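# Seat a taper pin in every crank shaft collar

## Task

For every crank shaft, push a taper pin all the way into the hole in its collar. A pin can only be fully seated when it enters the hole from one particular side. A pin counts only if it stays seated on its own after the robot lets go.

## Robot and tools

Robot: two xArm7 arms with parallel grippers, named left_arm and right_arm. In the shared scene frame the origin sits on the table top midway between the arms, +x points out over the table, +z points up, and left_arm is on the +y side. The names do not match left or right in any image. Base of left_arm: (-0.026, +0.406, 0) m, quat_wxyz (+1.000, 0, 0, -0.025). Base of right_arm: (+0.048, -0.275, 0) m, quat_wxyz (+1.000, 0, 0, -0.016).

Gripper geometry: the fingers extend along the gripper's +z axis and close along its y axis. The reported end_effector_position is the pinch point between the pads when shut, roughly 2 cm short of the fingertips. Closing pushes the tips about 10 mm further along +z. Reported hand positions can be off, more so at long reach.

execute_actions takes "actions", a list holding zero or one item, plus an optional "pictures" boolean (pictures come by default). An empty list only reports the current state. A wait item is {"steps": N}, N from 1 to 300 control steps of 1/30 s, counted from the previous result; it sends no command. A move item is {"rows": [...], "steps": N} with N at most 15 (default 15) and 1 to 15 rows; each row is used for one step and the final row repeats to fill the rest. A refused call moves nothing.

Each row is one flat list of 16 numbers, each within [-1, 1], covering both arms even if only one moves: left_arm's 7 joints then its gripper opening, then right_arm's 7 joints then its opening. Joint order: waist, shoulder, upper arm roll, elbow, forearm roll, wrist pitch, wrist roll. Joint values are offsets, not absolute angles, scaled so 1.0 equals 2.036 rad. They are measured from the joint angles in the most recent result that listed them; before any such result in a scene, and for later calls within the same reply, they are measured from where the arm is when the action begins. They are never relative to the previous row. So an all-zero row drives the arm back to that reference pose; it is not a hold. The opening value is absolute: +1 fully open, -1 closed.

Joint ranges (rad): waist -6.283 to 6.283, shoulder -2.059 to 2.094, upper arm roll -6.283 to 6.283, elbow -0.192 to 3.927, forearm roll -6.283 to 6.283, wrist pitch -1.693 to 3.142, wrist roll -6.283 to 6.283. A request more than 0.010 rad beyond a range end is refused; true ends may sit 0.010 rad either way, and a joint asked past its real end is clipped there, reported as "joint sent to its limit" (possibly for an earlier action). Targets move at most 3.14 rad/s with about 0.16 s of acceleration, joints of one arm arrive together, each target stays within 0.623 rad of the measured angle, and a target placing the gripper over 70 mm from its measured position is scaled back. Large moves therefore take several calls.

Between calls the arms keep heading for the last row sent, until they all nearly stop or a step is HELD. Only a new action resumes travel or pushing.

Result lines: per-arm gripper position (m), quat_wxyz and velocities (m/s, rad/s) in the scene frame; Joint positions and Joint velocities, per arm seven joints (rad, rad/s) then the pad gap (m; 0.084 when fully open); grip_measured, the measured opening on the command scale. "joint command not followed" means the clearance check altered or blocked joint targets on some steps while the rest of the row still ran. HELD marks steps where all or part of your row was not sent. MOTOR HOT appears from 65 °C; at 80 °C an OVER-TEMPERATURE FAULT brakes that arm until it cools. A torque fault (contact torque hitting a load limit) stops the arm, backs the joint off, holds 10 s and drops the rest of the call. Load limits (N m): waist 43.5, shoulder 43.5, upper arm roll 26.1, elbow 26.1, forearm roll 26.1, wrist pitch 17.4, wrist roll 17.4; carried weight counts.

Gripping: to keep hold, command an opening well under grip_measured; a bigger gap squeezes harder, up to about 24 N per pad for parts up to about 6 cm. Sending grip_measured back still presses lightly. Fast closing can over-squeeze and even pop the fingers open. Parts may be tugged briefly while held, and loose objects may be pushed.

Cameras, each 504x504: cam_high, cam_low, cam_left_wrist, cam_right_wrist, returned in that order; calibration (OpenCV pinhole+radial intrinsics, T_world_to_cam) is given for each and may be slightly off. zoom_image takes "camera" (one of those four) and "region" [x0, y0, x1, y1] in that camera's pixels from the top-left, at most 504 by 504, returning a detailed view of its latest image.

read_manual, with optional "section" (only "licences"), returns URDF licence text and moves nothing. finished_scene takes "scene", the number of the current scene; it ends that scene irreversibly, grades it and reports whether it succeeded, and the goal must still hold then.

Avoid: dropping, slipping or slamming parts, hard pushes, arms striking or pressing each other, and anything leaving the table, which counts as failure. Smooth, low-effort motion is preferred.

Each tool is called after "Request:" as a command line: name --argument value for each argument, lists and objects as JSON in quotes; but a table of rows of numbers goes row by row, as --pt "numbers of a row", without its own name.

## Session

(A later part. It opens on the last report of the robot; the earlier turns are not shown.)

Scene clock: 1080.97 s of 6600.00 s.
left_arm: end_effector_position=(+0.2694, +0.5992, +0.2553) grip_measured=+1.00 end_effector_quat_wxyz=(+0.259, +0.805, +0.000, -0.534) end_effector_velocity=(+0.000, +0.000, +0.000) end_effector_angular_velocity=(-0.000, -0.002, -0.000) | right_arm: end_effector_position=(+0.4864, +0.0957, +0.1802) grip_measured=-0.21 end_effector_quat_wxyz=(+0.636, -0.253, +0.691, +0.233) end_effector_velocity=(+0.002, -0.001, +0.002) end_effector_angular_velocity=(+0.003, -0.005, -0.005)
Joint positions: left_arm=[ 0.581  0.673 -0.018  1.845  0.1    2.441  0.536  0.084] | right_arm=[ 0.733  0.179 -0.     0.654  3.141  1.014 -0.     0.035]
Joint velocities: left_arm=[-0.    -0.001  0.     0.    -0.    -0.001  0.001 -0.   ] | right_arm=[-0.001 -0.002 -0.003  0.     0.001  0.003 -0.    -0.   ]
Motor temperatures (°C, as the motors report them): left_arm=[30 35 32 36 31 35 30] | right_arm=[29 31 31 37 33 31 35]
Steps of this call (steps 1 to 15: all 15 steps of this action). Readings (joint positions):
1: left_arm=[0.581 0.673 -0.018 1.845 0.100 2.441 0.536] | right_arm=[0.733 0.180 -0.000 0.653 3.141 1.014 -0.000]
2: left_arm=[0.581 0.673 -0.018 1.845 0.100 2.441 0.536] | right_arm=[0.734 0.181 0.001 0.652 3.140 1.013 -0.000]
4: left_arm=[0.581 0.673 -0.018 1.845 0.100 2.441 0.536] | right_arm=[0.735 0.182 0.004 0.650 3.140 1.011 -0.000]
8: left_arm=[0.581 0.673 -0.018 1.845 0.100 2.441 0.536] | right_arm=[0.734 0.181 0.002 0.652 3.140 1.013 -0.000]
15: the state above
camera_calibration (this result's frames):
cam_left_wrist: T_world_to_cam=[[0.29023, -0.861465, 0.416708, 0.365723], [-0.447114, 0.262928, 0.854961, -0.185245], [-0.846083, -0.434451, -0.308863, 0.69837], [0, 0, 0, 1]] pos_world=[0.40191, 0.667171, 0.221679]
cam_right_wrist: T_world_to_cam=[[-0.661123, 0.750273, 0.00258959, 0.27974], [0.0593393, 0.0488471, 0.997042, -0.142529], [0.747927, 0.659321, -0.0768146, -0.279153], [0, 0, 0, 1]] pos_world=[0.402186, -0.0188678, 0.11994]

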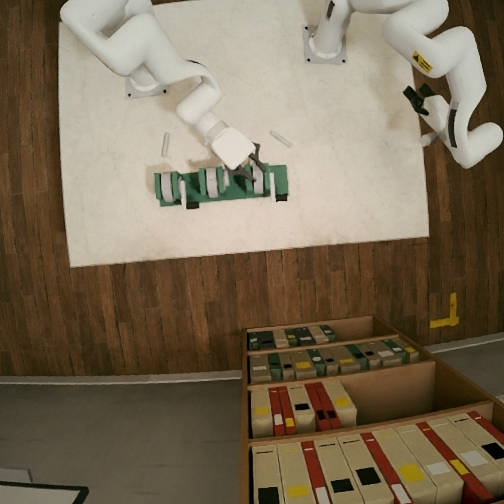

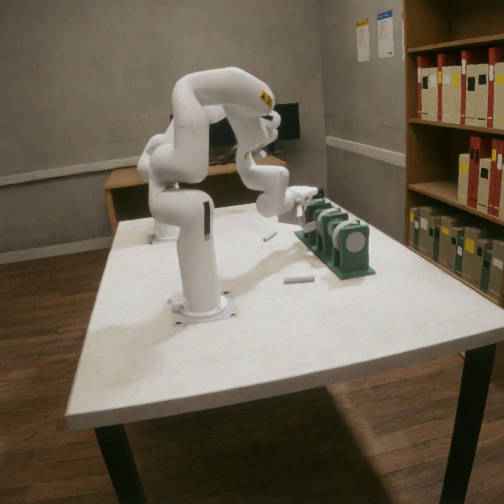

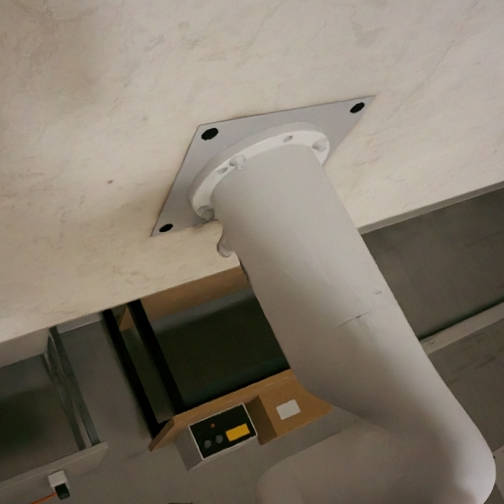

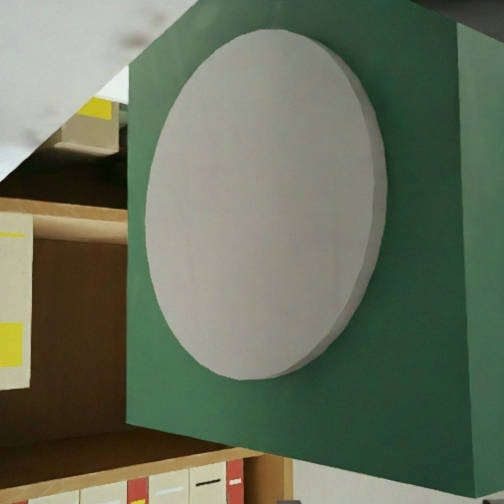

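Request:
execute_actions --actions '[{"rows": [[0,0,0,0,0,0,0,1, 0,-0.0642,0,0.0107,0,-0.0692,0,-0.2]], "steps": 15}]' --pictures false

Request:
execute_actions --actions '[{"steps": 8}]'

Request:
zoom_image --camera "cam_right_wrist" --region '[310, 150, 470, 260]'

Scene clock: 1085.63 s of 6600.00 s.
left_arm: end_effector_position=(+0.2694, +0.5992, +0.2553) grip_measured=+1.00 end_effector_quat_wxyz=(+0.259, +0.805, +0.000, -0.534) end_effector_velocity=(+0.000, -0.000, -0.000) end_effector_angular_velocity=(-0.000, -0.001, +0.000) | right_arm: end_effector_position=(+0.4878, +0.0969, +0.2301) grip_measured=-0.21 end_effector_quat_wxyz=(+0.639, -0.252, +0.688, +0.234) end_effector_velocity=(+0.002, +0.001, +0.010) end_effector_angular_velocity=(+0.005, -0.010, +0.000)
Joint positions: left_arm=[ 0.581  0.673 -0.018  1.845  0.1    2.441  0.536  0.084] | right_arm=[ 0.733  0.051 -0.     0.674  3.141  0.874 -0.     0.035]
Joint velocities: left_arm=[-0.    -0.     0.     0.    -0.001 -0.001  0.     0.   ] | right_arm=[-0.001 -0.014  0.     0.009 -0.001 -0.013 -0.002 -0.   ]
Motor temperatures (°C, as the motors report them): left_arm=[30 35 32 36 31 35 30] | right_arm=[29 31 31 37 33 31 35]
Steps of this call (steps 1 to 15: the robot went on to your last target; steps 16 to 90: nothing new was sent; then 1.17 s passed at rest; steps 91 to 105: all 15 steps of this action). Readings (joint positions):
91: left_arm=[0.581 0.673 -0.018 1.845 0.100 2.441 0.536] | right_arm=[0.733 0.179 -0.000 0.654 3.141 1.014 -0.000]
92: left_arm=[0.581 0.673 -0.018 1.845 0.100 2.441 0.536] | right_arm=[0.733 0.174 -0.000 0.654 3.141 1.007 -0.000]
94: left_arm=[0.581 0.673 -0.018 1.845 0.100 2.441 0.536] | right_arm=[0.733 0.136 -0.000 0.658 3.141 0.961 -0.000]
98: left_arm=[0.581 0.673 -0.018 1.845 0.100 2.441 0.536] | right_arm=[0.733 0.061 -0.000 0.678 3.141 0.894 -0.000]
105: the state above

Scene clock: 1085.90 s of 6600.00 s.
left_arm: end_effector_position=(+0.2694, +0.5992, +0.2553) grip_measured=+1.00 end_effector_quat_wxyz=(+0.259, +0.805, +0.000, -0.534) end_effector_velocity=(-0.000, -0.000, +0.000) end_effector_angular_velocity=(-0.001, +0.001, +0.000) | right_arm: end_effector_position=(+0.4880, +0.0971, +0.2313) grip_measured=-0.21 end_effector_quat_wxyz=(+0.640, -0.252, +0.687, +0.234) end_effector_velocity=(+0.001, +0.000, +0.002) end_effector_angular_velocity=(+0.002, -0.004, -0.001)
Joint positions: left_arm=[ 0.581  0.673 -0.018  1.845  0.1    2.441  0.536  0.084] | right_arm=[ 0.733  0.049 -0.     0.675  3.141  0.873 -0.     0.035]
Joint velocities: left_arm=[ 0.     0.     0.    -0.001  0.     0.001  0.     0.   ] | right_arm=[-0.    -0.002 -0.     0.002  0.001  0.    -0.001  0.   ]
Motor temperatures (°C, as the motors report them): left_arm=[30 35 32 36 31 35 30] | right_arm=[29 31 31 37 33 31 35]
Steps of this call (steps 1 to 8: the robot went on to your last target). Readings (joint positions):
1: left_arm=[0.581 0.673 -0.018 1.845 0.100 2.441 0.536] | right_arm=[0.733 0.050 -0.000 0.675 3.141 0.874 -0.000]
2: left_arm=[0.581 0.673 -0.018 1.845 0.100 2.441 0.536] | right_arm=[0.733 0.050 -0.000 0.675 3.141 0.874 -0.000]
4: left_arm=[0.581 0.673 -0.018 1.845 0.100 2.441 0.536] | right_arm=[0.733 0.050 -0.000 0.675 3.141 0.874 -0.000]
8: the state above
camera_calibration (this result's frames):
cam_left_wrist: T_world_to_cam=[[0.29023, -0.861465, 0.416708, 0.365723], [-0.447113, 0.262928, 0.854961, -0.185245], [-0.846083, -0.434451, -0.308863, 0.69837], [0, 0, 0, 1]] pos_world=[0.40191, 0.667171, 0.221678]
cam_right_wrist: T_world_to_cam=[[-0.66111, 0.750285, 0.00228677, 0.279729], [0.0507663, 0.0416912, 0.99784, -0.18896], [0.748569, 0.659798, -0.0656517, -0.280266], [0, 0, 0, 1]] pos_world=[0.404323, -0.0170799, 0.169512]

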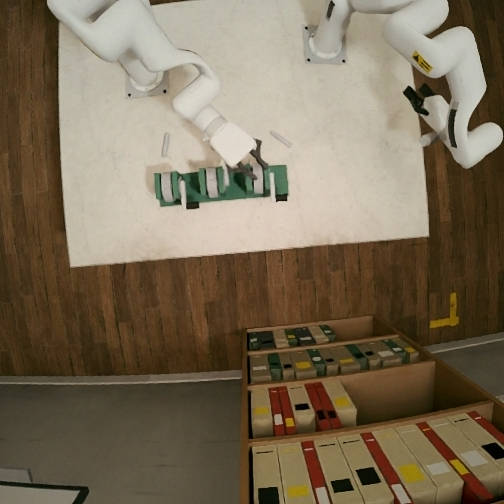

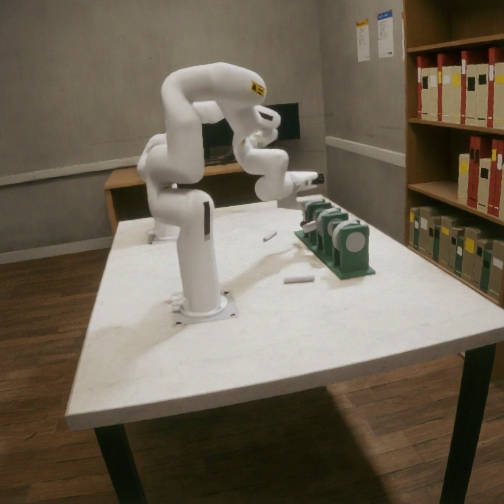

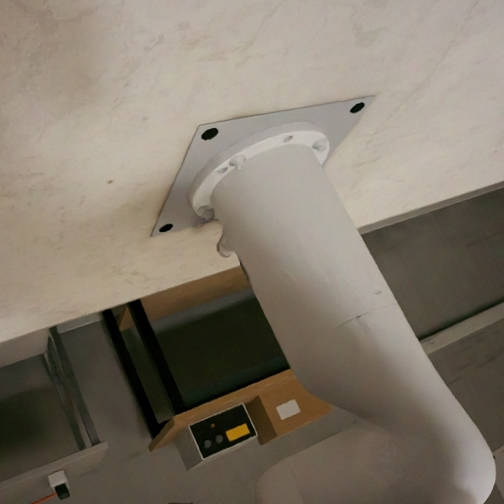

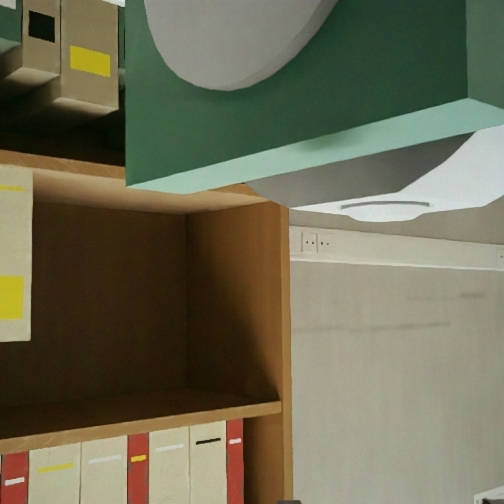

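Region (310, 150, 470, 260) of cam_right_wrist's 504x504 image, scaled by 3.150, with more detail than that image has; it fills the top 346 rows of this view, and the rest is white.

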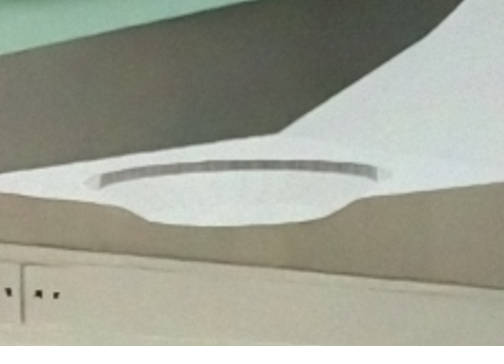

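Request:
execute_actions --actions '[{"rows": [[0,0,0,0,0,0,0,1, -0.0012,0.0225,0,0.0764,0,-0.2003,0,-1]], "steps": 15}]' --pictures false

Request:
execute_actions --actions '[{"steps": 10}]'

Request:
zoom_image --camera "cam_low" --region '[295, 165, 345, 225]'

Scene clock: 1106.80 s of 6600.00 s.
left_arm: end_effector_position=(+0.2694, +0.5992, +0.2553) grip_measured=+1.00 end_effector_quat_wxyz=(+0.259, +0.805, +0.000, -0.534) end_effector_velocity=(+0.000, -0.000, +0.000) end_effector_angular_velocity=(+0.001, -0.001, +0.000) | right_arm: end_effector_position=(+0.4880, +0.0952, +0.1908) grip_measured=-1.00 end_effector_quat_wxyz=(+0.533, -0.282, +0.773, +0.194) end_effector_velocity=(-0.004, -0.003, -0.010) end_effector_angular_velocity=(-0.050, +0.055, +0.002)
Joint positions: left_arm=[ 0.581  0.673 -0.018  1.845  0.1    2.441  0.536  0.084] | right_arm=[ 0.731  0.094 -0.     0.827  3.141  0.474 -0.     0.   ]
Joint velocities: left_arm=[-0.    -0.001 -0.     0.    -0.    -0.    -0.001  0.   ] | right_arm=[ 0.     0.009  0.     0.032 -0.001 -0.097 -0.002  0.   ]
Motor temperatures (°C, as the motors report them): left_arm=[30 35 32 36 31 35 30] | right_arm=[29 31 31 38 33 31 35]
Steps of this call (steps 1 to 15: the robot went on to your last target; steps 16 to 90: nothing new was sent; then 17.40 s passed at rest; steps 91 to 105: all 15 steps of this action). Readings (joint positions):
91: left_arm=[0.581 0.673 -0.018 1.845 0.100 2.441 0.536] | right_arm=[0.733 0.049 -0.000 0.676 3.141 0.873 -0.000]
92: left_arm=[0.581 0.673 -0.018 1.845 0.100 2.441 0.536] | right_arm=[0.733 0.049 -0.000 0.678 3.141 0.866 -0.000]
94: left_arm=[0.581 0.673 -0.018 1.845 0.100 2.441 0.536] | right_arm=[0.733 0.055 -0.000 0.696 3.141 0.815 -0.000]
98: left_arm=[0.581 0.673 -0.018 1.845 0.100 2.441 0.536] | right_arm=[0.732 0.081 -0.000 0.784 3.141 0.592 -0.000]
105: the state above

Scene clock: 1107.13 s of 6600.00 s.
left_arm: end_effector_position=(+0.2694, +0.5992, +0.2553) grip_measured=+1.00 end_effector_quat_wxyz=(+0.259, +0.805, +0.000, -0.534) end_effector_velocity=(-0.000, -0.000, -0.000) end_effector_angular_velocity=(+0.001, +0.001, +0.000) | right_arm: end_effector_position=(+0.4879, +0.0951, +0.1902) grip_measured=-1.00 end_effector_quat_wxyz=(+0.531, -0.283, +0.775, +0.194) end_effector_velocity=(-0.001, +0.001, +0.000) end_effector_angular_velocity=(-0.001, +0.001, +0.002)
Joint positions: left_arm=[ 0.581  0.673 -0.018  1.845  0.1    2.441  0.536  0.084] | right_arm=[ 0.731  0.095 -0.     0.831  3.141  0.466 -0.     0.   ]
Joint velocities: left_arm=[ 0.    -0.001  0.    -0.002  0.    -0.001 -0.001  0.   ] | right_arm=[-0.001  0.     0.003  0.002 -0.001 -0.002  0.     0.   ]
Motor temperatures (°C, as the motors report them): left_arm=[30 35 32 36 31 35 30] | right_arm=[29 31 31 38 33 31 35]
Steps of this call (steps 1 to 10: the robot went on to your last target). Readings (joint positions):
1: left_arm=[0.581 0.673 -0.018 1.845 0.100 2.441 0.536] | right_arm=[0.731 0.094 -0.000 0.828 3.141 0.472 -0.000]
2: left_arm=[0.581 0.673 -0.018 1.845 0.100 2.441 0.536] | right_arm=[0.731 0.094 -0.000 0.829 3.141 0.470 -0.000]
4: left_arm=[0.581 0.673 -0.018 1.845 0.100 2.441 0.536] | right_arm=[0.731 0.095 -0.000 0.830 3.141 0.468 -0.000]
8: left_arm=[0.581 0.673 -0.018 1.845 0.100 2.441 0.536] | right_arm=[0.731 0.095 -0.000 0.831 3.141 0.466 -0.000]
10: the state above
camera_calibration (this result's frames):
cam_left_wrist: T_world_to_cam=[[0.29023, -0.861465, 0.416708, 0.365723], [-0.447114, 0.262928, 0.854961, -0.185245], [-0.846083, -0.434451, -0.308863, 0.69837], [0, 0, 0, 1]] pos_world=[0.40191, 0.667171, 0.221678]
cam_right_wrist: T_world_to_cam=[[-0.657976, 0.752997, 0.0079463, 0.278398], [0.272631, 0.228365, 0.934624, -0.261885], [0.701954, 0.617126, -0.355549, -0.199664], [0, 0, 0, 1]] pos_world=[0.394732, -0.0266099, 0.171561]

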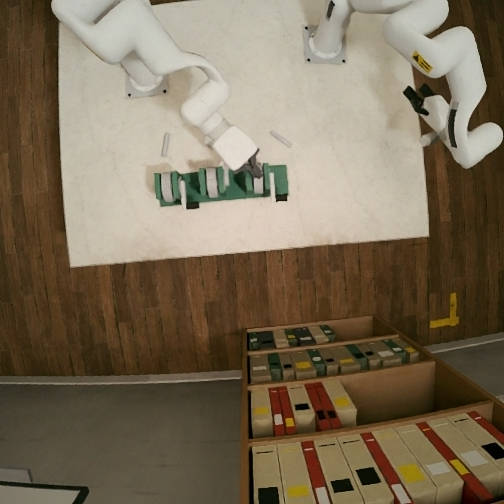

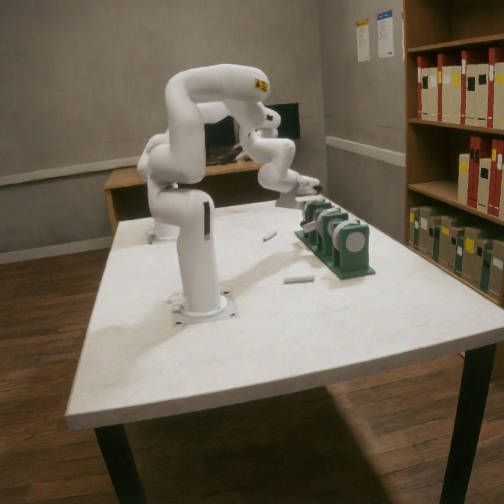

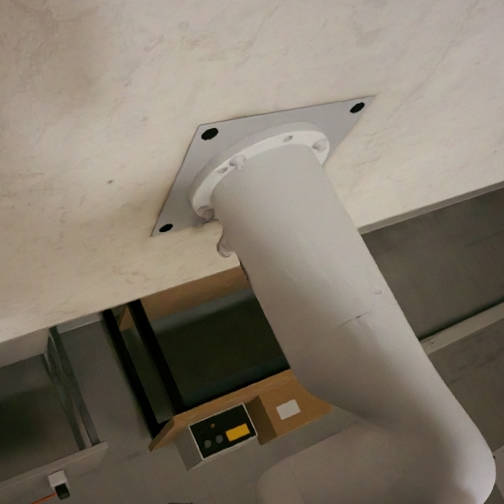

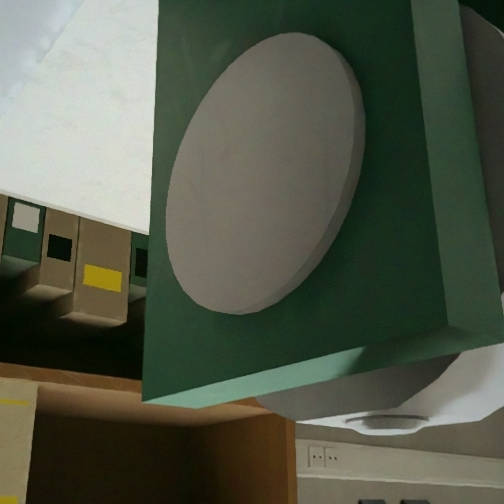

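Region (295, 165, 345, 225) of cam_low's 504x504 image, scaled by 8.400, with more detail than that image has.

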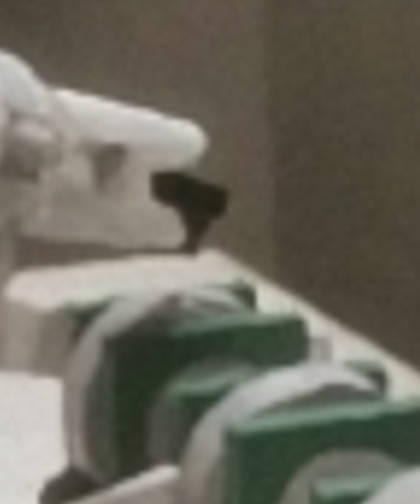

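Request:
execute_actions --actions '[{"rows": [[0,0,0,0,0,0,0,1, 0,0.0023,0,-0.0008,0,0.0031,0,-1],[0,0,0,0,0,0,0,1, 0,0.0046,0,-0.0017,0,0.0062,0,-1],[0,0,0,0,0,0,0,1, 0,0.0069,0,-0.0025,0,0.0093,0,-1],[0,0,0,0,0,0,0,1, 0,0.0092,0,-0.0034,0,0.0124,0,-1],[0,0,0,0,0,0,0,1, 0,0.0116,0,-0.0042,0,0.0155,0,-1],[0,0,0,0,0,0,0,1, 0,0.0139,0,-0.005,0,0.0185,0,-1],[0,0,0,0,0,0,0,1, 0,0.0162,0,-0.0059,0,0.0216,0,-1],[0,0,0,0,0,0,0,1, 0,0.0185,0,-0.0067,0,0.0247,0,-1],[0,0,0,0,0,0,0,1, 0,0.0208,0,-0.0076,0,0.0278,0,-1],[0,0,0,0,0,0,0,1, 0,0.0231,0,-0.0084,0,0.0309,0,-1]], "steps": 15}]' --pictures false

Request:
execute_actions --actions '[{"steps": 20}]'

Request:
zoom_image --camera "cam_low" --region '[295, 165, 345, 225]'

Scene clock: 1119.77 s of 6600.00 s.
left_arm: end_effector_position=(+0.2694, +0.5992, +0.2553) grip_measured=+1.00 end_effector_quat_wxyz=(+0.259, +0.805, +0.000, -0.534) end_effector_velocity=(+0.000, +0.000, +0.000) end_effector_angular_velocity=(+0.003, -0.002, +0.001) | right_arm: end_effector_position=(+0.4910, +0.0954, +0.1743) grip_measured=-1.00 end_effector_quat_wxyz=(+0.536, -0.281, +0.772, +0.194) end_effector_velocity=(+0.002, -0.001, -0.007) end_effector_angular_velocity=(+0.003, -0.008, -0.003)
Joint positions: left_arm=[ 0.581  0.673 -0.018  1.845  0.1    2.441  0.536  0.084] | right_arm=[ 0.73   0.136 -0.002  0.82   3.141  0.529 -0.     0.   ]
Joint velocities: left_arm=[ 0.    -0.001  0.     0.001 -0.    -0.001 -0.002 -0.   ] | right_arm=[-0.001  0.017 -0.003 -0.007 -0.     0.033 -0.002  0.   ]
Motor temperatures (°C, as the motors report them): left_arm=[30 35 32 36 31 35 30] | right_arm=[29 31 31 38 33 31 35]
Steps of this call (steps 1 to 15: the robot went on to your last target; steps 16 to 90: nothing new was sent; then 9.13 s passed at rest; steps 91 to 105: all 15 steps of this action). Readings (joint positions):
91: left_arm=[0.581 0.673 -0.018 1.845 0.100 2.441 0.536] | right_arm=[0.731 0.095 -0.000 0.831 3.141 0.466 -0.000]
92: left_arm=[0.581 0.673 -0.018 1.845 0.100 2.441 0.536] | right_arm=[0.731 0.096 -0.000 0.831 3.141 0.468 -0.000]
94: left_arm=[0.581 0.673 -0.018 1.845 0.100 2.441 0.536] | right_arm=[0.731 0.102 -0.000 0.829 3.141 0.476 -0.000]
98: left_arm=[0.581 0.673 -0.018 1.845 0.100 2.441 0.536] | right_arm=[0.731 0.119 -0.000 0.822 3.141 0.498 -0.000]
105: the state above

Scene clock: 1120.43 s of 6600.00 s.
left_arm: end_effector_position=(+0.2694, +0.5992, +0.2553) grip_measured=+1.00 end_effector_quat_wxyz=(+0.259, +0.805, +0.000, -0.534) end_effector_velocity=(+0.000, -0.000, -0.000) end_effector_angular_velocity=(-0.002, +0.001, -0.000) | right_arm: end_effector_position=(+0.4905, +0.0957, +0.1728) grip_measured=-1.00 end_effector_quat_wxyz=(+0.535, -0.281, +0.772, +0.194) end_effector_velocity=(-0.001, +0.000, -0.001) end_effector_angular_velocity=(-0.001, +0.001, +0.001)
Joint positions: left_arm=[ 0.581  0.673 -0.018  1.845  0.1    2.441  0.536  0.084] | right_arm=[ 0.73   0.139 -0.001  0.818  3.141  0.532 -0.     0.   ]
Joint velocities: left_arm=[-0.     0.001 -0.     0.001 -0.     0.001  0.001 -0.   ] | right_arm=[ 0.001  0.     0.    -0.001 -0.     0.001  0.     0.   ]
Motor temperatures (°C, as the motors report them): left_arm=[30 35 32 36 31 35 30] | right_arm=[29 31 31 38 33 31 35]
Steps of this call (steps 1 to 15: the robot went on to your last target; steps 16 to 20: nothing new was sent). Readings (joint positions):
1: left_arm=[0.581 0.673 -0.018 1.845 0.100 2.441 0.536] | right_arm=[0.730 0.137 -0.002 0.819 3.141 0.530 -0.000]
2: left_arm=[0.581 0.673 -0.018 1.845 0.100 2.441 0.536] | right_arm=[0.730 0.137 -0.002 0.819 3.141 0.531 -0.000]
4: left_arm=[0.581 0.673 -0.018 1.845 0.100 2.441 0.536] | right_arm=[0.730 0.137 -0.002 0.819 3.141 0.531 -0.000]
8: left_arm=[0.581 0.673 -0.018 1.845 0.100 2.441 0.536] | right_arm=[0.730 0.138 -0.002 0.818 3.141 0.532 -0.000]
20: the state above
All arms were judged still, so your last target was given up. Only a new action makes them travel on or press farther. Fingers that are still opening or closing keep moving.
camera_calibration (this result's frames):
cam_left_wrist: T_world_to_cam=[[0.29023, -0.861465, 0.416708, 0.365723], [-0.447114, 0.262928, 0.854961, -0.185245], [-0.846083, -0.434451, -0.308863, 0.69837], [0, 0, 0, 1]] pos_world=[0.40191, 0.667171, 0.221678]
cam_right_wrist: T_world_to_cam=[[-0.656381, 0.754391, 0.00763906, 0.278968], [0.265648, 0.221634, 0.938248, -0.242997], [0.706112, 0.617878, -0.345879, -0.211839], [0, 0, 0, 1]] pos_world=[0.397243, -0.0257032, 0.15259]

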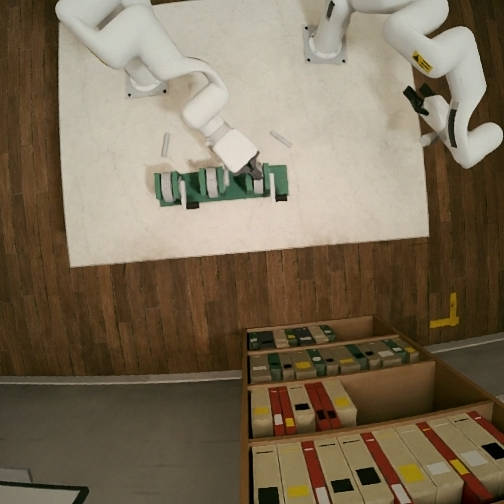

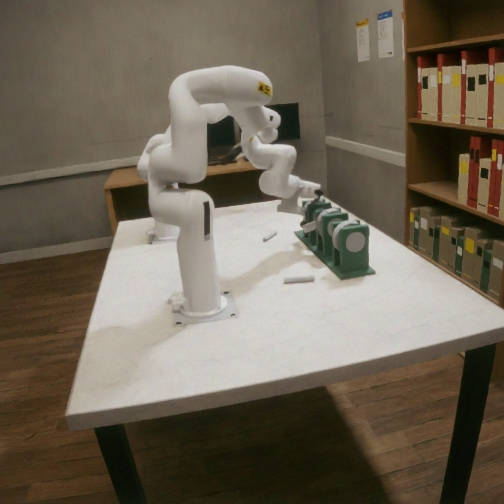

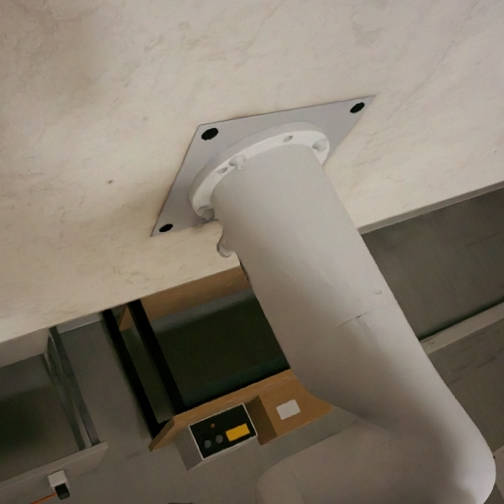

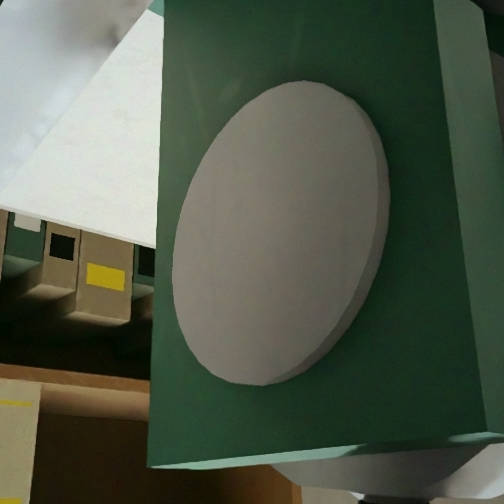

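Region (295, 165, 345, 225) of cam_low's 504x504 image, scaled by 8.400, with more detail than that image has.

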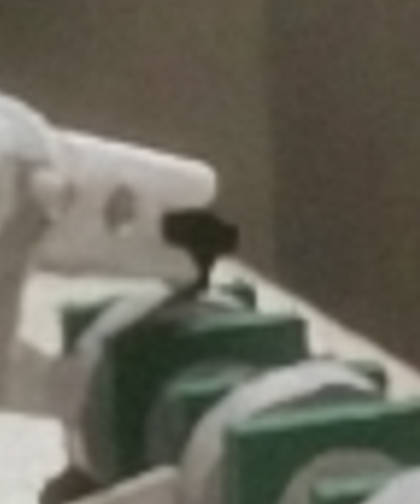

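Request:
execute_actions --actions '[{"rows": [[0,0,0,0,0,0,0,1, 0,0.002,0,-0.0022,0,0,0,-1],[0,0,0,0,0,0,0,1, 0,0.003,0,-0.0025,0,0.001,0,-1],[0,0,0,0,0,0,0,1, 0,0.004,0,-0.003,0,0.002,0,-1],[0,0,0,0,0,0,0,1, 0,0.005,0,-0.0033,0,0.003,0,-1],[0,0,0,0,0,0,0,1, 0,0.0057,0,-0.0035,0,0.0042,0,-1]], "steps": 15}]' --pictures false

Request:
execute_actions --actions '[{"steps": 20}]' --pictures false

Scene clock: 1127.43 s of 6600.00 s.
left_arm: end_effector_position=(+0.2694, +0.5992, +0.2553) grip_measured=+1.00 end_effector_quat_wxyz=(+0.259, +0.805, +0.000, -0.534) end_effector_velocity=(+0.000, +0.000, -0.000) end_effector_angular_velocity=(+0.001, +0.001, +0.000) | right_arm: end_effector_position=(+0.4920, +0.0968, +0.1722) grip_measured=-1.00 end_effector_quat_wxyz=(+0.538, -0.280, +0.770, +0.196) end_effector_velocity=(+0.002, -0.002, +0.001) end_effector_angular_velocity=(+0.000, -0.004, -0.003)
Joint positions: left_arm=[ 0.581  0.673 -0.018  1.845  0.1    2.441  0.536  0.084] | right_arm=[ 0.73   0.146 -0.001  0.819  3.141  0.546 -0.     0.   ]
Joint velocities: left_arm=[ 0.     0.001  0.     0.001  0.    -0.    -0.001 -0.   ] | right_arm=[ 0.    -0.    -0.005  0.    -0.     0.002 -0.001  0.   ]
Motor temperatures (°C, as the motors report them): left_arm=[30 35 32 36 31 35 30] | right_arm=[29 30 31 37 33 31 35]
Steps of this call (steps 1 to 90: nothing new was sent; then 3.50 s passed at rest; steps 91 to 105: all 15 steps of this action). Readings (joint positions):
91: left_arm=[0.581 0.673 -0.018 1.845 0.100 2.441 0.536] | right_arm=[0.731 0.140 -0.000 0.820 3.141 0.533 -0.000]
92: left_arm=[0.581 0.673 -0.018 1.845 0.100 2.441 0.536] | right_arm=[0.731 0.140 -0.000 0.819 3.141 0.534 -0.000]
94: left_arm=[0.581 0.673 -0.018 1.845 0.100 2.441 0.536] | right_arm=[0.731 0.142 -0.000 0.819 3.141 0.537 -0.000]
98: left_arm=[0.581 0.673 -0.018 1.845 0.100 2.441 0.536] | right_arm=[0.730 0.145 -0.001 0.819 3.141 0.544 -0.000]
105: the state above

Scene clock: 1128.10 s of 6600.00 s.
left_arm: end_effector_position=(+0.2694, +0.5992, +0.2553) grip_measured=+1.00 end_effector_quat_wxyz=(+0.259, +0.805, +0.000, -0.534) end_effector_velocity=(-0.000, +0.000, +0.000) end_effector_angular_velocity=(-0.000, -0.001, -0.000) | right_arm: end_effector_position=(+0.4920, +0.0968, +0.1722) grip_measured=-1.00 end_effector_quat_wxyz=(+0.538, -0.280, +0.770, +0.196) end_effector_velocity=(-0.001, +0.000, -0.000) end_effector_angular_velocity=(-0.000, +0.001, +0.001)
Joint positions: left_arm=[ 0.581  0.673 -0.018  1.845  0.1    2.441  0.536  0.084] | right_arm=[ 0.73   0.146 -0.001  0.819  3.141  0.547 -0.     0.   ]
Joint velocities: left_arm=[ 0.    -0.001 -0.     0.     0.     0.     0.001  0.   ] | right_arm=[-0.     0.001  0.001  0.     0.    -0.001  0.     0.   ]
Motor temperatures (°C, as the motors report them): left_arm=[30 35 32 36 31 35 30] | right_arm=[29 30 31 37 33 31 35]
Steps of this call (steps 1 to 15: the robot went on to your last target; steps 16 to 20: nothing new was sent). Readings (joint positions):
1: left_arm=[0.581 0.673 -0.018 1.845 0.100 2.441 0.536] | right_arm=[0.730 0.146 -0.001 0.819 3.141 0.546 -0.000]
2: left_arm=[0.581 0.673 -0.018 1.845 0.100 2.441 0.536] | right_arm=[0.730 0.146 -0.001 0.819 3.141 0.546 -0.000]
4: left_arm=[0.581 0.673 -0.018 1.845 0.100 2.441 0.536] | right_arm=[0.730 0.146 -0.001 0.819 3.141 0.547 -0.000]
8: left_arm=[0.581 0.673 -0.018 1.845 0.100 2.441 0.536] | right_arm=[0.730 0.146 -0.001 0.819 3.141 0.547 -0.000]
20: the state above
All arms were judged still, so your last target was given up. Only a new action makes them travel on or press farther. Fingers that are still opening or closing keep moving.

Request:
execute_actions --actions '[{"rows": [[0,0,0,0,0,0,0,1, 0,-0.02,0,0.005,0,-0.025,0,-1],[0,0,0,0,0,0,0,1, 0,-0.03,0,0,0,0.02,0,-1],[0,0,0,0,0,0,0,1, 0,-0.04,0,-0.03,0,0.08,0,-1],[0,0,0,0,0,0,0,1, 0.0015,-0.048,0,-0.0703,0,0.1602,0,-1]], "steps": 15}]' --pictures false

Request:
execute_actions --actions '[{"steps": 10}]'

Request:
zoom_image --camera "cam_right_wrist" --region '[310, 150, 470, 260]'

Scene clock: 1134.27 s of 6600.00 s.
left_arm: end_effector_position=(+0.2694, +0.5992, +0.2553) grip_measured=+1.00 end_effector_quat_wxyz=(+0.259, +0.805, +0.000, -0.534) end_effector_velocity=(+0.000, +0.000, +0.000) end_effector_angular_velocity=(+0.000, -0.002, -0.000) | right_arm: end_effector_position=(+0.4880, +0.0968, +0.2280) grip_measured=-1.00 end_effector_quat_wxyz=(+0.635, -0.254, +0.692, +0.232) end_effector_velocity=(+0.008, +0.001, +0.046) end_effector_angular_velocity=(+0.118, -0.141, -0.009)
Joint positions: left_arm=[ 0.581  0.673 -0.018  1.845  0.1    2.441  0.536  0.084] | right_arm=[ 0.734  0.052 -0.001  0.68   3.141  0.856 -0.     0.   ]
Joint velocities: left_arm=[ 0.    -0.     0.     0.001 -0.    -0.     0.001 -0.   ] | right_arm=[-0.002 -0.034 -0.007 -0.039  0.001  0.189 -0.001  0.   ]
Motor temperatures (°C, as the motors report them): left_arm=[30 35 32 36 31 35 30] | right_arm=[29 30 31 36 33 32 35]
Steps of this call (steps 1 to 90: nothing new was sent; then 2.67 s passed at rest; steps 91 to 105: all 15 steps of this action). Readings (joint positions):
91: left_arm=[0.581 0.673 -0.018 1.845 0.100 2.441 0.536] | right_arm=[0.730 0.145 -0.001 0.819 3.141 0.546 -0.000]
92: left_arm=[0.581 0.673 -0.018 1.845 0.100 2.441 0.536] | right_arm=[0.730 0.141 -0.001 0.820 3.141 0.540 -0.000]
94: left_arm=[0.581 0.673 -0.018 1.845 0.100 2.441 0.536] | right_arm=[0.732 0.121 0.004 0.812 3.140 0.524 -0.000]
98: left_arm=[0.581 0.673 -0.018 1.845 0.100 2.441 0.536] | right_arm=[0.734 0.076 0.003 0.760 3.141 0.658 -0.000]
105: the state above

Scene clock: 1134.60 s of 6600.00 s.
left_arm: end_effector_position=(+0.2694, +0.5992, +0.2553) grip_measured=+1.00 end_effector_quat_wxyz=(+0.259, +0.805, +0.000, -0.534) end_effector_velocity=(-0.000, +0.000, -0.000) end_effector_angular_velocity=(+0.000, +0.002, +0.000) | right_arm: end_effector_position=(+0.4887, +0.0965, +0.2320) grip_measured=-1.00 end_effector_quat_wxyz=(+0.640, -0.251, +0.687, +0.234) end_effector_velocity=(+0.001, -0.001, +0.001) end_effector_angular_velocity=(+0.003, -0.003, -0.002)
Joint positions: left_arm=[ 0.581  0.673 -0.018  1.845  0.1    2.441  0.536  0.084] | right_arm=[ 0.733  0.048 -0.001  0.676  3.141  0.872 -0.     0.   ]
Joint velocities: left_arm=[-0.     0.001  0.    -0.     0.     0.001 -0.     0.   ] | right_arm=[-0.001 -0.    -0.    -0.002  0.     0.006  0.     0.   ]
Motor temperatures (°C, as the motors report them): left_arm=[30 35 32 36 31 35 30] | right_arm=[29 30 31 36 33 32 35]
Steps of this call (steps 1 to 10: the robot went on to your last target). Readings (joint positions):
1: left_arm=[0.581 0.673 -0.018 1.845 0.100 2.441 0.536] | right_arm=[0.733 0.051 -0.001 0.679 3.141 0.861 -0.000]
2: left_arm=[0.581 0.673 -0.018 1.845 0.100 2.441 0.536] | right_arm=[0.733 0.050 -0.001 0.678 3.141 0.865 -0.000]
4: left_arm=[0.581 0.673 -0.018 1.845 0.100 2.441 0.536] | right_arm=[0.733 0.049 -0.001 0.677 3.141 0.869 -0.000]
8: left_arm=[0.581 0.673 -0.018 1.845 0.100 2.441 0.536] | right_arm=[0.733 0.048 -0.001 0.676 3.141 0.872 -0.000]
10: the state above
camera_calibration (this result's frames):
cam_left_wrist: T_world_to_cam=[[0.29023, -0.861465, 0.416708, 0.365723], [-0.447114, 0.262928, 0.854961, -0.185245], [-0.846083, -0.434451, -0.308863, 0.69837], [0, 0, 0, 1]] pos_world=[0.40191, 0.667171, 0.221678]
cam_right_wrist: T_world_to_cam=[[-0.659945, 0.751311, 0.0022407, 0.27993], [0.0503985, 0.0412935, 0.997875, -0.189431], [0.749622, 0.658655, -0.0651163, -0.280903], [0, 0, 0, 1]] pos_world=[0.404856, -0.0174737, 0.17011]

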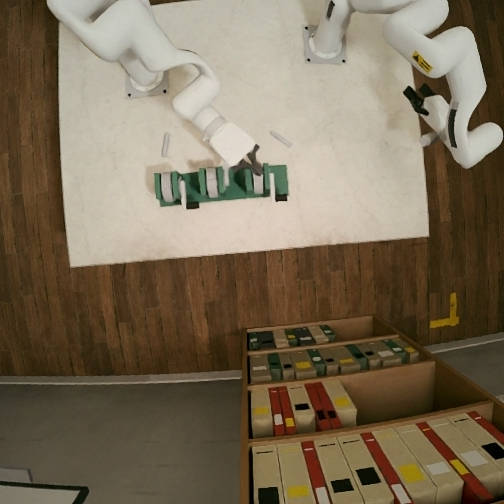

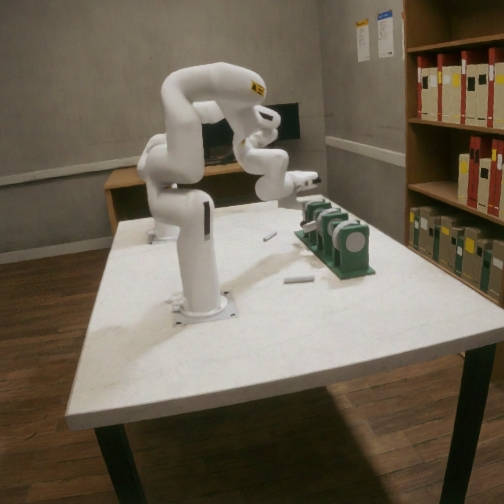

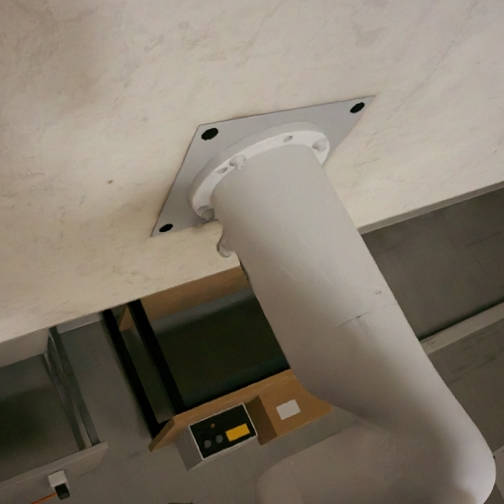

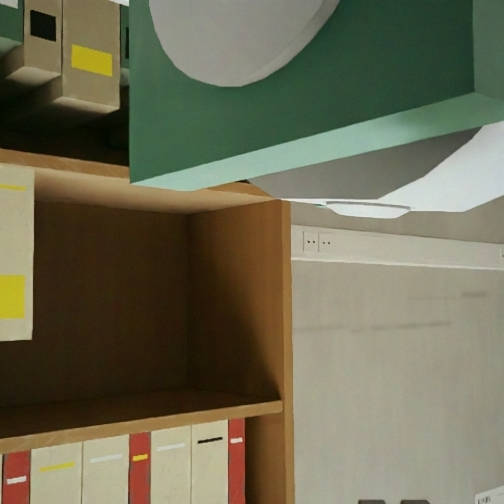

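Region (310, 150, 470, 260) of cam_right_wrist's 504x504 image, scaled by 3.150, with more detail than that image has; it fills the top 346 rows of this view, and the rest is white.

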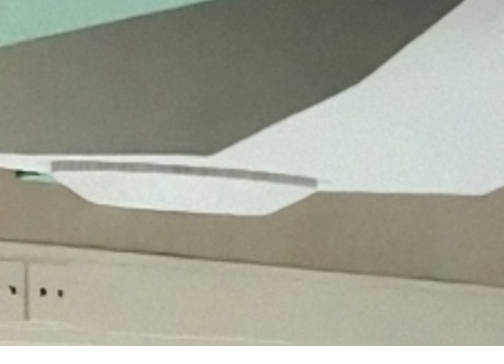

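Request:
execute_actions --actions '[{"rows": [[0,0,0,0,0,0,0,1, -0.0005,0.02,0,-0.012,0,0.03,0,-1],[0,0,0,0,0,0,0,1, -0.0005,0.035,0,-0.015,0,0.05,0,-1],[0,0,0,0,0,0,0,1, -0.0005,0.0499,0,-0.0174,0,0.0677,0,-1]], "steps": 15}]' --pictures false

Request:
execute_actions --actions '[{"steps": 6}]' --pictures false

Scene clock: 1184.23 s of 6600.00 s.
left_arm: end_effector_position=(+0.2694, +0.5992, +0.2553) grip_measured=+1.00 end_effector_quat_wxyz=(+0.259, +0.805, +0.000, -0.534) end_effector_velocity=(-0.000, -0.000, -0.000) end_effector_angular_velocity=(-0.001, +0.001, +0.000) | right_arm: end_effector_position=(+0.4855, +0.0931, +0.1911) grip_measured=-1.00 end_effector_quat_wxyz=(+0.641, -0.251, +0.687, +0.234) end_effector_velocity=(-0.002, -0.002, -0.007) end_effector_angular_velocity=(-0.006, +0.004, -0.000)
Joint positions: left_arm=[ 0.581  0.673 -0.018  1.845  0.1    2.441  0.536  0.084] | right_arm=[ 0.732  0.148 -0.001  0.642  3.141  1.009 -0.     0.   ]
Joint velocities: left_arm=[-0.     0.    -0.    -0.001 -0.     0.     0.     0.   ] | right_arm=[-0.     0.012 -0.    -0.008  0.     0.013 -0.002  0.   ]
Motor temperatures (°C, as the motors report them): left_arm=[30 35 32 36 31 35 30] | right_arm=[29 31 31 38 33 31 35]
Steps of this call (steps 1 to 30: the robot went on to your last target; steps 31 to 90: nothing new was sent; then 46.13 s passed at rest; steps 91 to 105: all 15 steps of this action). Readings (joint positions):
91: left_arm=[0.581 0.673 -0.018 1.845 0.100 2.441 0.536] | right_arm=[0.733 0.048 -0.001 0.676 3.141 0.873 -0.000]
92: left_arm=[0.581 0.673 -0.018 1.845 0.100 2.441 0.536] | right_arm=[0.733 0.051 -0.001 0.674 3.141 0.880 -0.000]
94: left_arm=[0.581 0.673 -0.018 1.845 0.100 2.441 0.536] | right_arm=[0.733 0.079 -0.001 0.665 3.141 0.924 -0.000]
98: left_arm=[0.581 0.673 -0.018 1.845 0.100 2.441 0.536] | right_arm=[0.732 0.140 -0.001 0.640 3.141 0.990 -0.000]
105: the state above

Scene clock: 1184.43 s of 6600.00 s.
left_arm: end_effector_position=(+0.2694, +0.5992, +0.2553) grip_measured=+1.00 end_effector_quat_wxyz=(+0.259, +0.805, +0.000, -0.534) end_effector_velocity=(-0.000, +0.000, +0.000) end_effector_angular_velocity=(+0.000, -0.000, +0.000) | right_arm: end_effector_position=(+0.4853, +0.0929, +0.1903) grip_measured=-1.00 end_effector_quat_wxyz=(+0.641, -0.251, +0.687, +0.234) end_effector_velocity=(-0.000, +0.000, -0.002) end_effector_angular_velocity=(-0.001, +0.002, +0.001)
Joint positions: left_arm=[ 0.581  0.673 -0.018  1.845  0.1    2.441  0.536  0.084] | right_arm=[ 0.732  0.149 -0.001  0.641  3.141  1.01  -0.     0.   ]
Joint velocities: left_arm=[-0. -0.  0.  0.  0.  0. -0.  0.] | right_arm=[ 0.     0.003  0.    -0.    -0.001  0.002  0.     0.   ]
Motor temperatures (°C, as the motors report them): left_arm=[30 35 32 36 31 35 30] | right_arm=[29 31 31 38 33 31 35]
Steps of this call (steps 1 to 6: the robot went on to your last target). Readings (joint positions):
1: left_arm=[0.581 0.673 -0.018 1.845 0.100 2.441 0.536] | right_arm=[0.732 0.148 -0.001 0.642 3.141 1.009 -0.000]
2: left_arm=[0.581 0.673 -0.018 1.845 0.100 2.441 0.536] | right_arm=[0.732 0.149 -0.001 0.641 3.141 1.009 -0.000]
4: left_arm=[0.581 0.673 -0.018 1.845 0.100 2.441 0.536] | right_arm=[0.732 0.149 -0.001 0.641 3.141 1.010 -0.000]
6: the state above

Request:
execute_actions --actions '[]'

Scene clock: 1201.63 s of 6600.00 s.
left_arm: end_effector_position=(+0.2694, +0.5992, +0.2553) grip_measured=+1.00 end_effector_quat_wxyz=(+0.259, +0.805, +0.000, -0.534) end_effector_velocity=(+0.000, +0.000, -0.000) end_effector_angular_velocity=(-0.001, -0.001, -0.000) | right_arm: end_effector_position=(+0.4852, +0.0929, +0.1900) grip_measured=-1.00 end_effector_quat_wxyz=(+0.641, -0.251, +0.687, +0.234) end_effector_velocity=(+0.000, -0.000, -0.000) end_effector_angular_velocity=(-0.001, +0.000, -0.001)
Joint positions: left_arm=[ 0.581  0.673 -0.018  1.845  0.1    2.441  0.536  0.084] | right_arm=[ 0.732  0.15  -0.001  0.641  3.141  1.01  -0.     0.   ]
Joint velocities: left_arm=[-0.     0.     0.     0.001 -0.    -0.     0.001 -0.   ] | right_arm=[-0.001  0.001 -0.     0.     0.    -0.    -0.001  0.   ]
Motor temperatures (°C, as the motors report them): left_arm=[30 35 32 36 31 35 30] | right_arm=[29 31 31 38 33 31 35]
Steps of this call (steps 1 to 15: the robot went on to your last target; steps 16 to 90: nothing new was sent; then 14.20 s passed at rest). Readings (joint positions):
1: left_arm=[0.581 0.673 -0.018 1.845 0.100 2.441 0.536] | right_arm=[0.732 0.149 -0.001 0.641 3.141 1.010 -0.000]
2: left_arm=[0.581 0.673 -0.018 1.845 0.100 2.441 0.536] | right_arm=[0.732 0.149 -0.001 0.641 3.141 1.010 -0.000]
4: left_arm=[0.581 0.673 -0.018 1.845 0.100 2.441 0.536] | right_arm=[0.732 0.150 -0.001 0.641 3.141 1.010 -0.000]
8: left_arm=[0.581 0.673 -0.018 1.845 0.100 2.441 0.536] | right_arm=[0.732 0.150 -0.001 0.641 3.141 1.010 -0.000]
90: the state above
All arms were judged still, so your last target was given up. Only a new action makes them travel on or press farther. Fingers that are still opening or closing keep moving.
camera_calibration (this result's frames):
cam_left_wrist: T_world_to_cam=[[0.29023, -0.861465, 0.416708, 0.365723], [-0.447114, 0.262928, 0.854961, -0.185245], [-0.846083, -0.434451, -0.308864, 0.69837], [0, 0, 0, 1]] pos_world=[0.40191, 0.667171, 0.221678]
cam_right_wrist: T_world_to_cam=[[-0.65922, 0.751947, 0.00215351, 0.2801], [0.0497712, 0.0407757, 0.997928, -0.146934], [0.750301, 0.657961, -0.0643054, -0.279102], [0, 0, 0, 1]] pos_world=[0.401371, -0.0209908, 0.128079]

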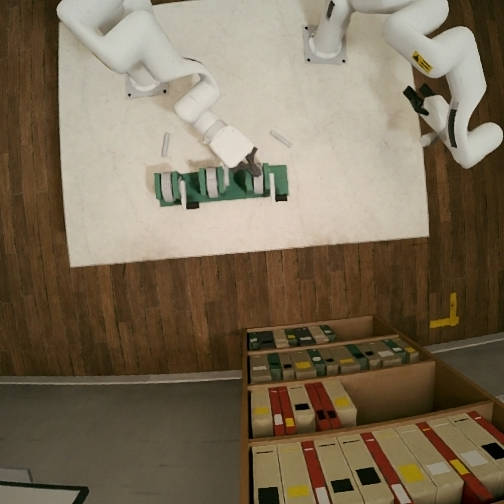

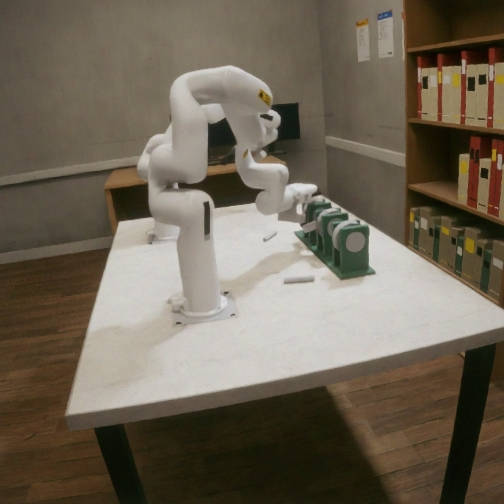

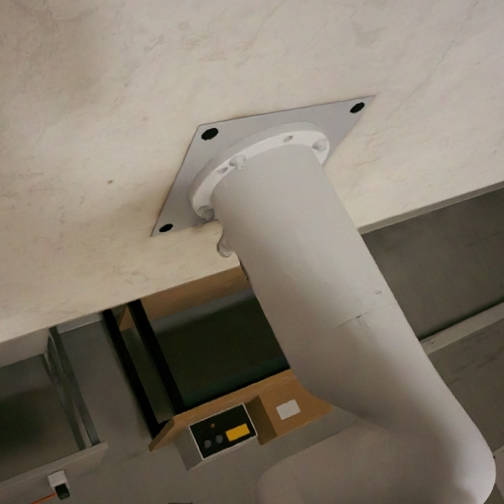

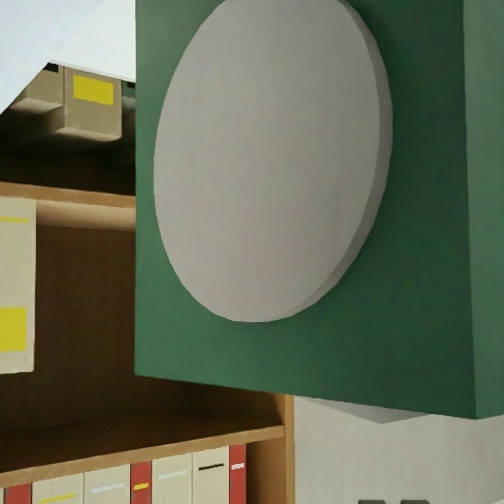

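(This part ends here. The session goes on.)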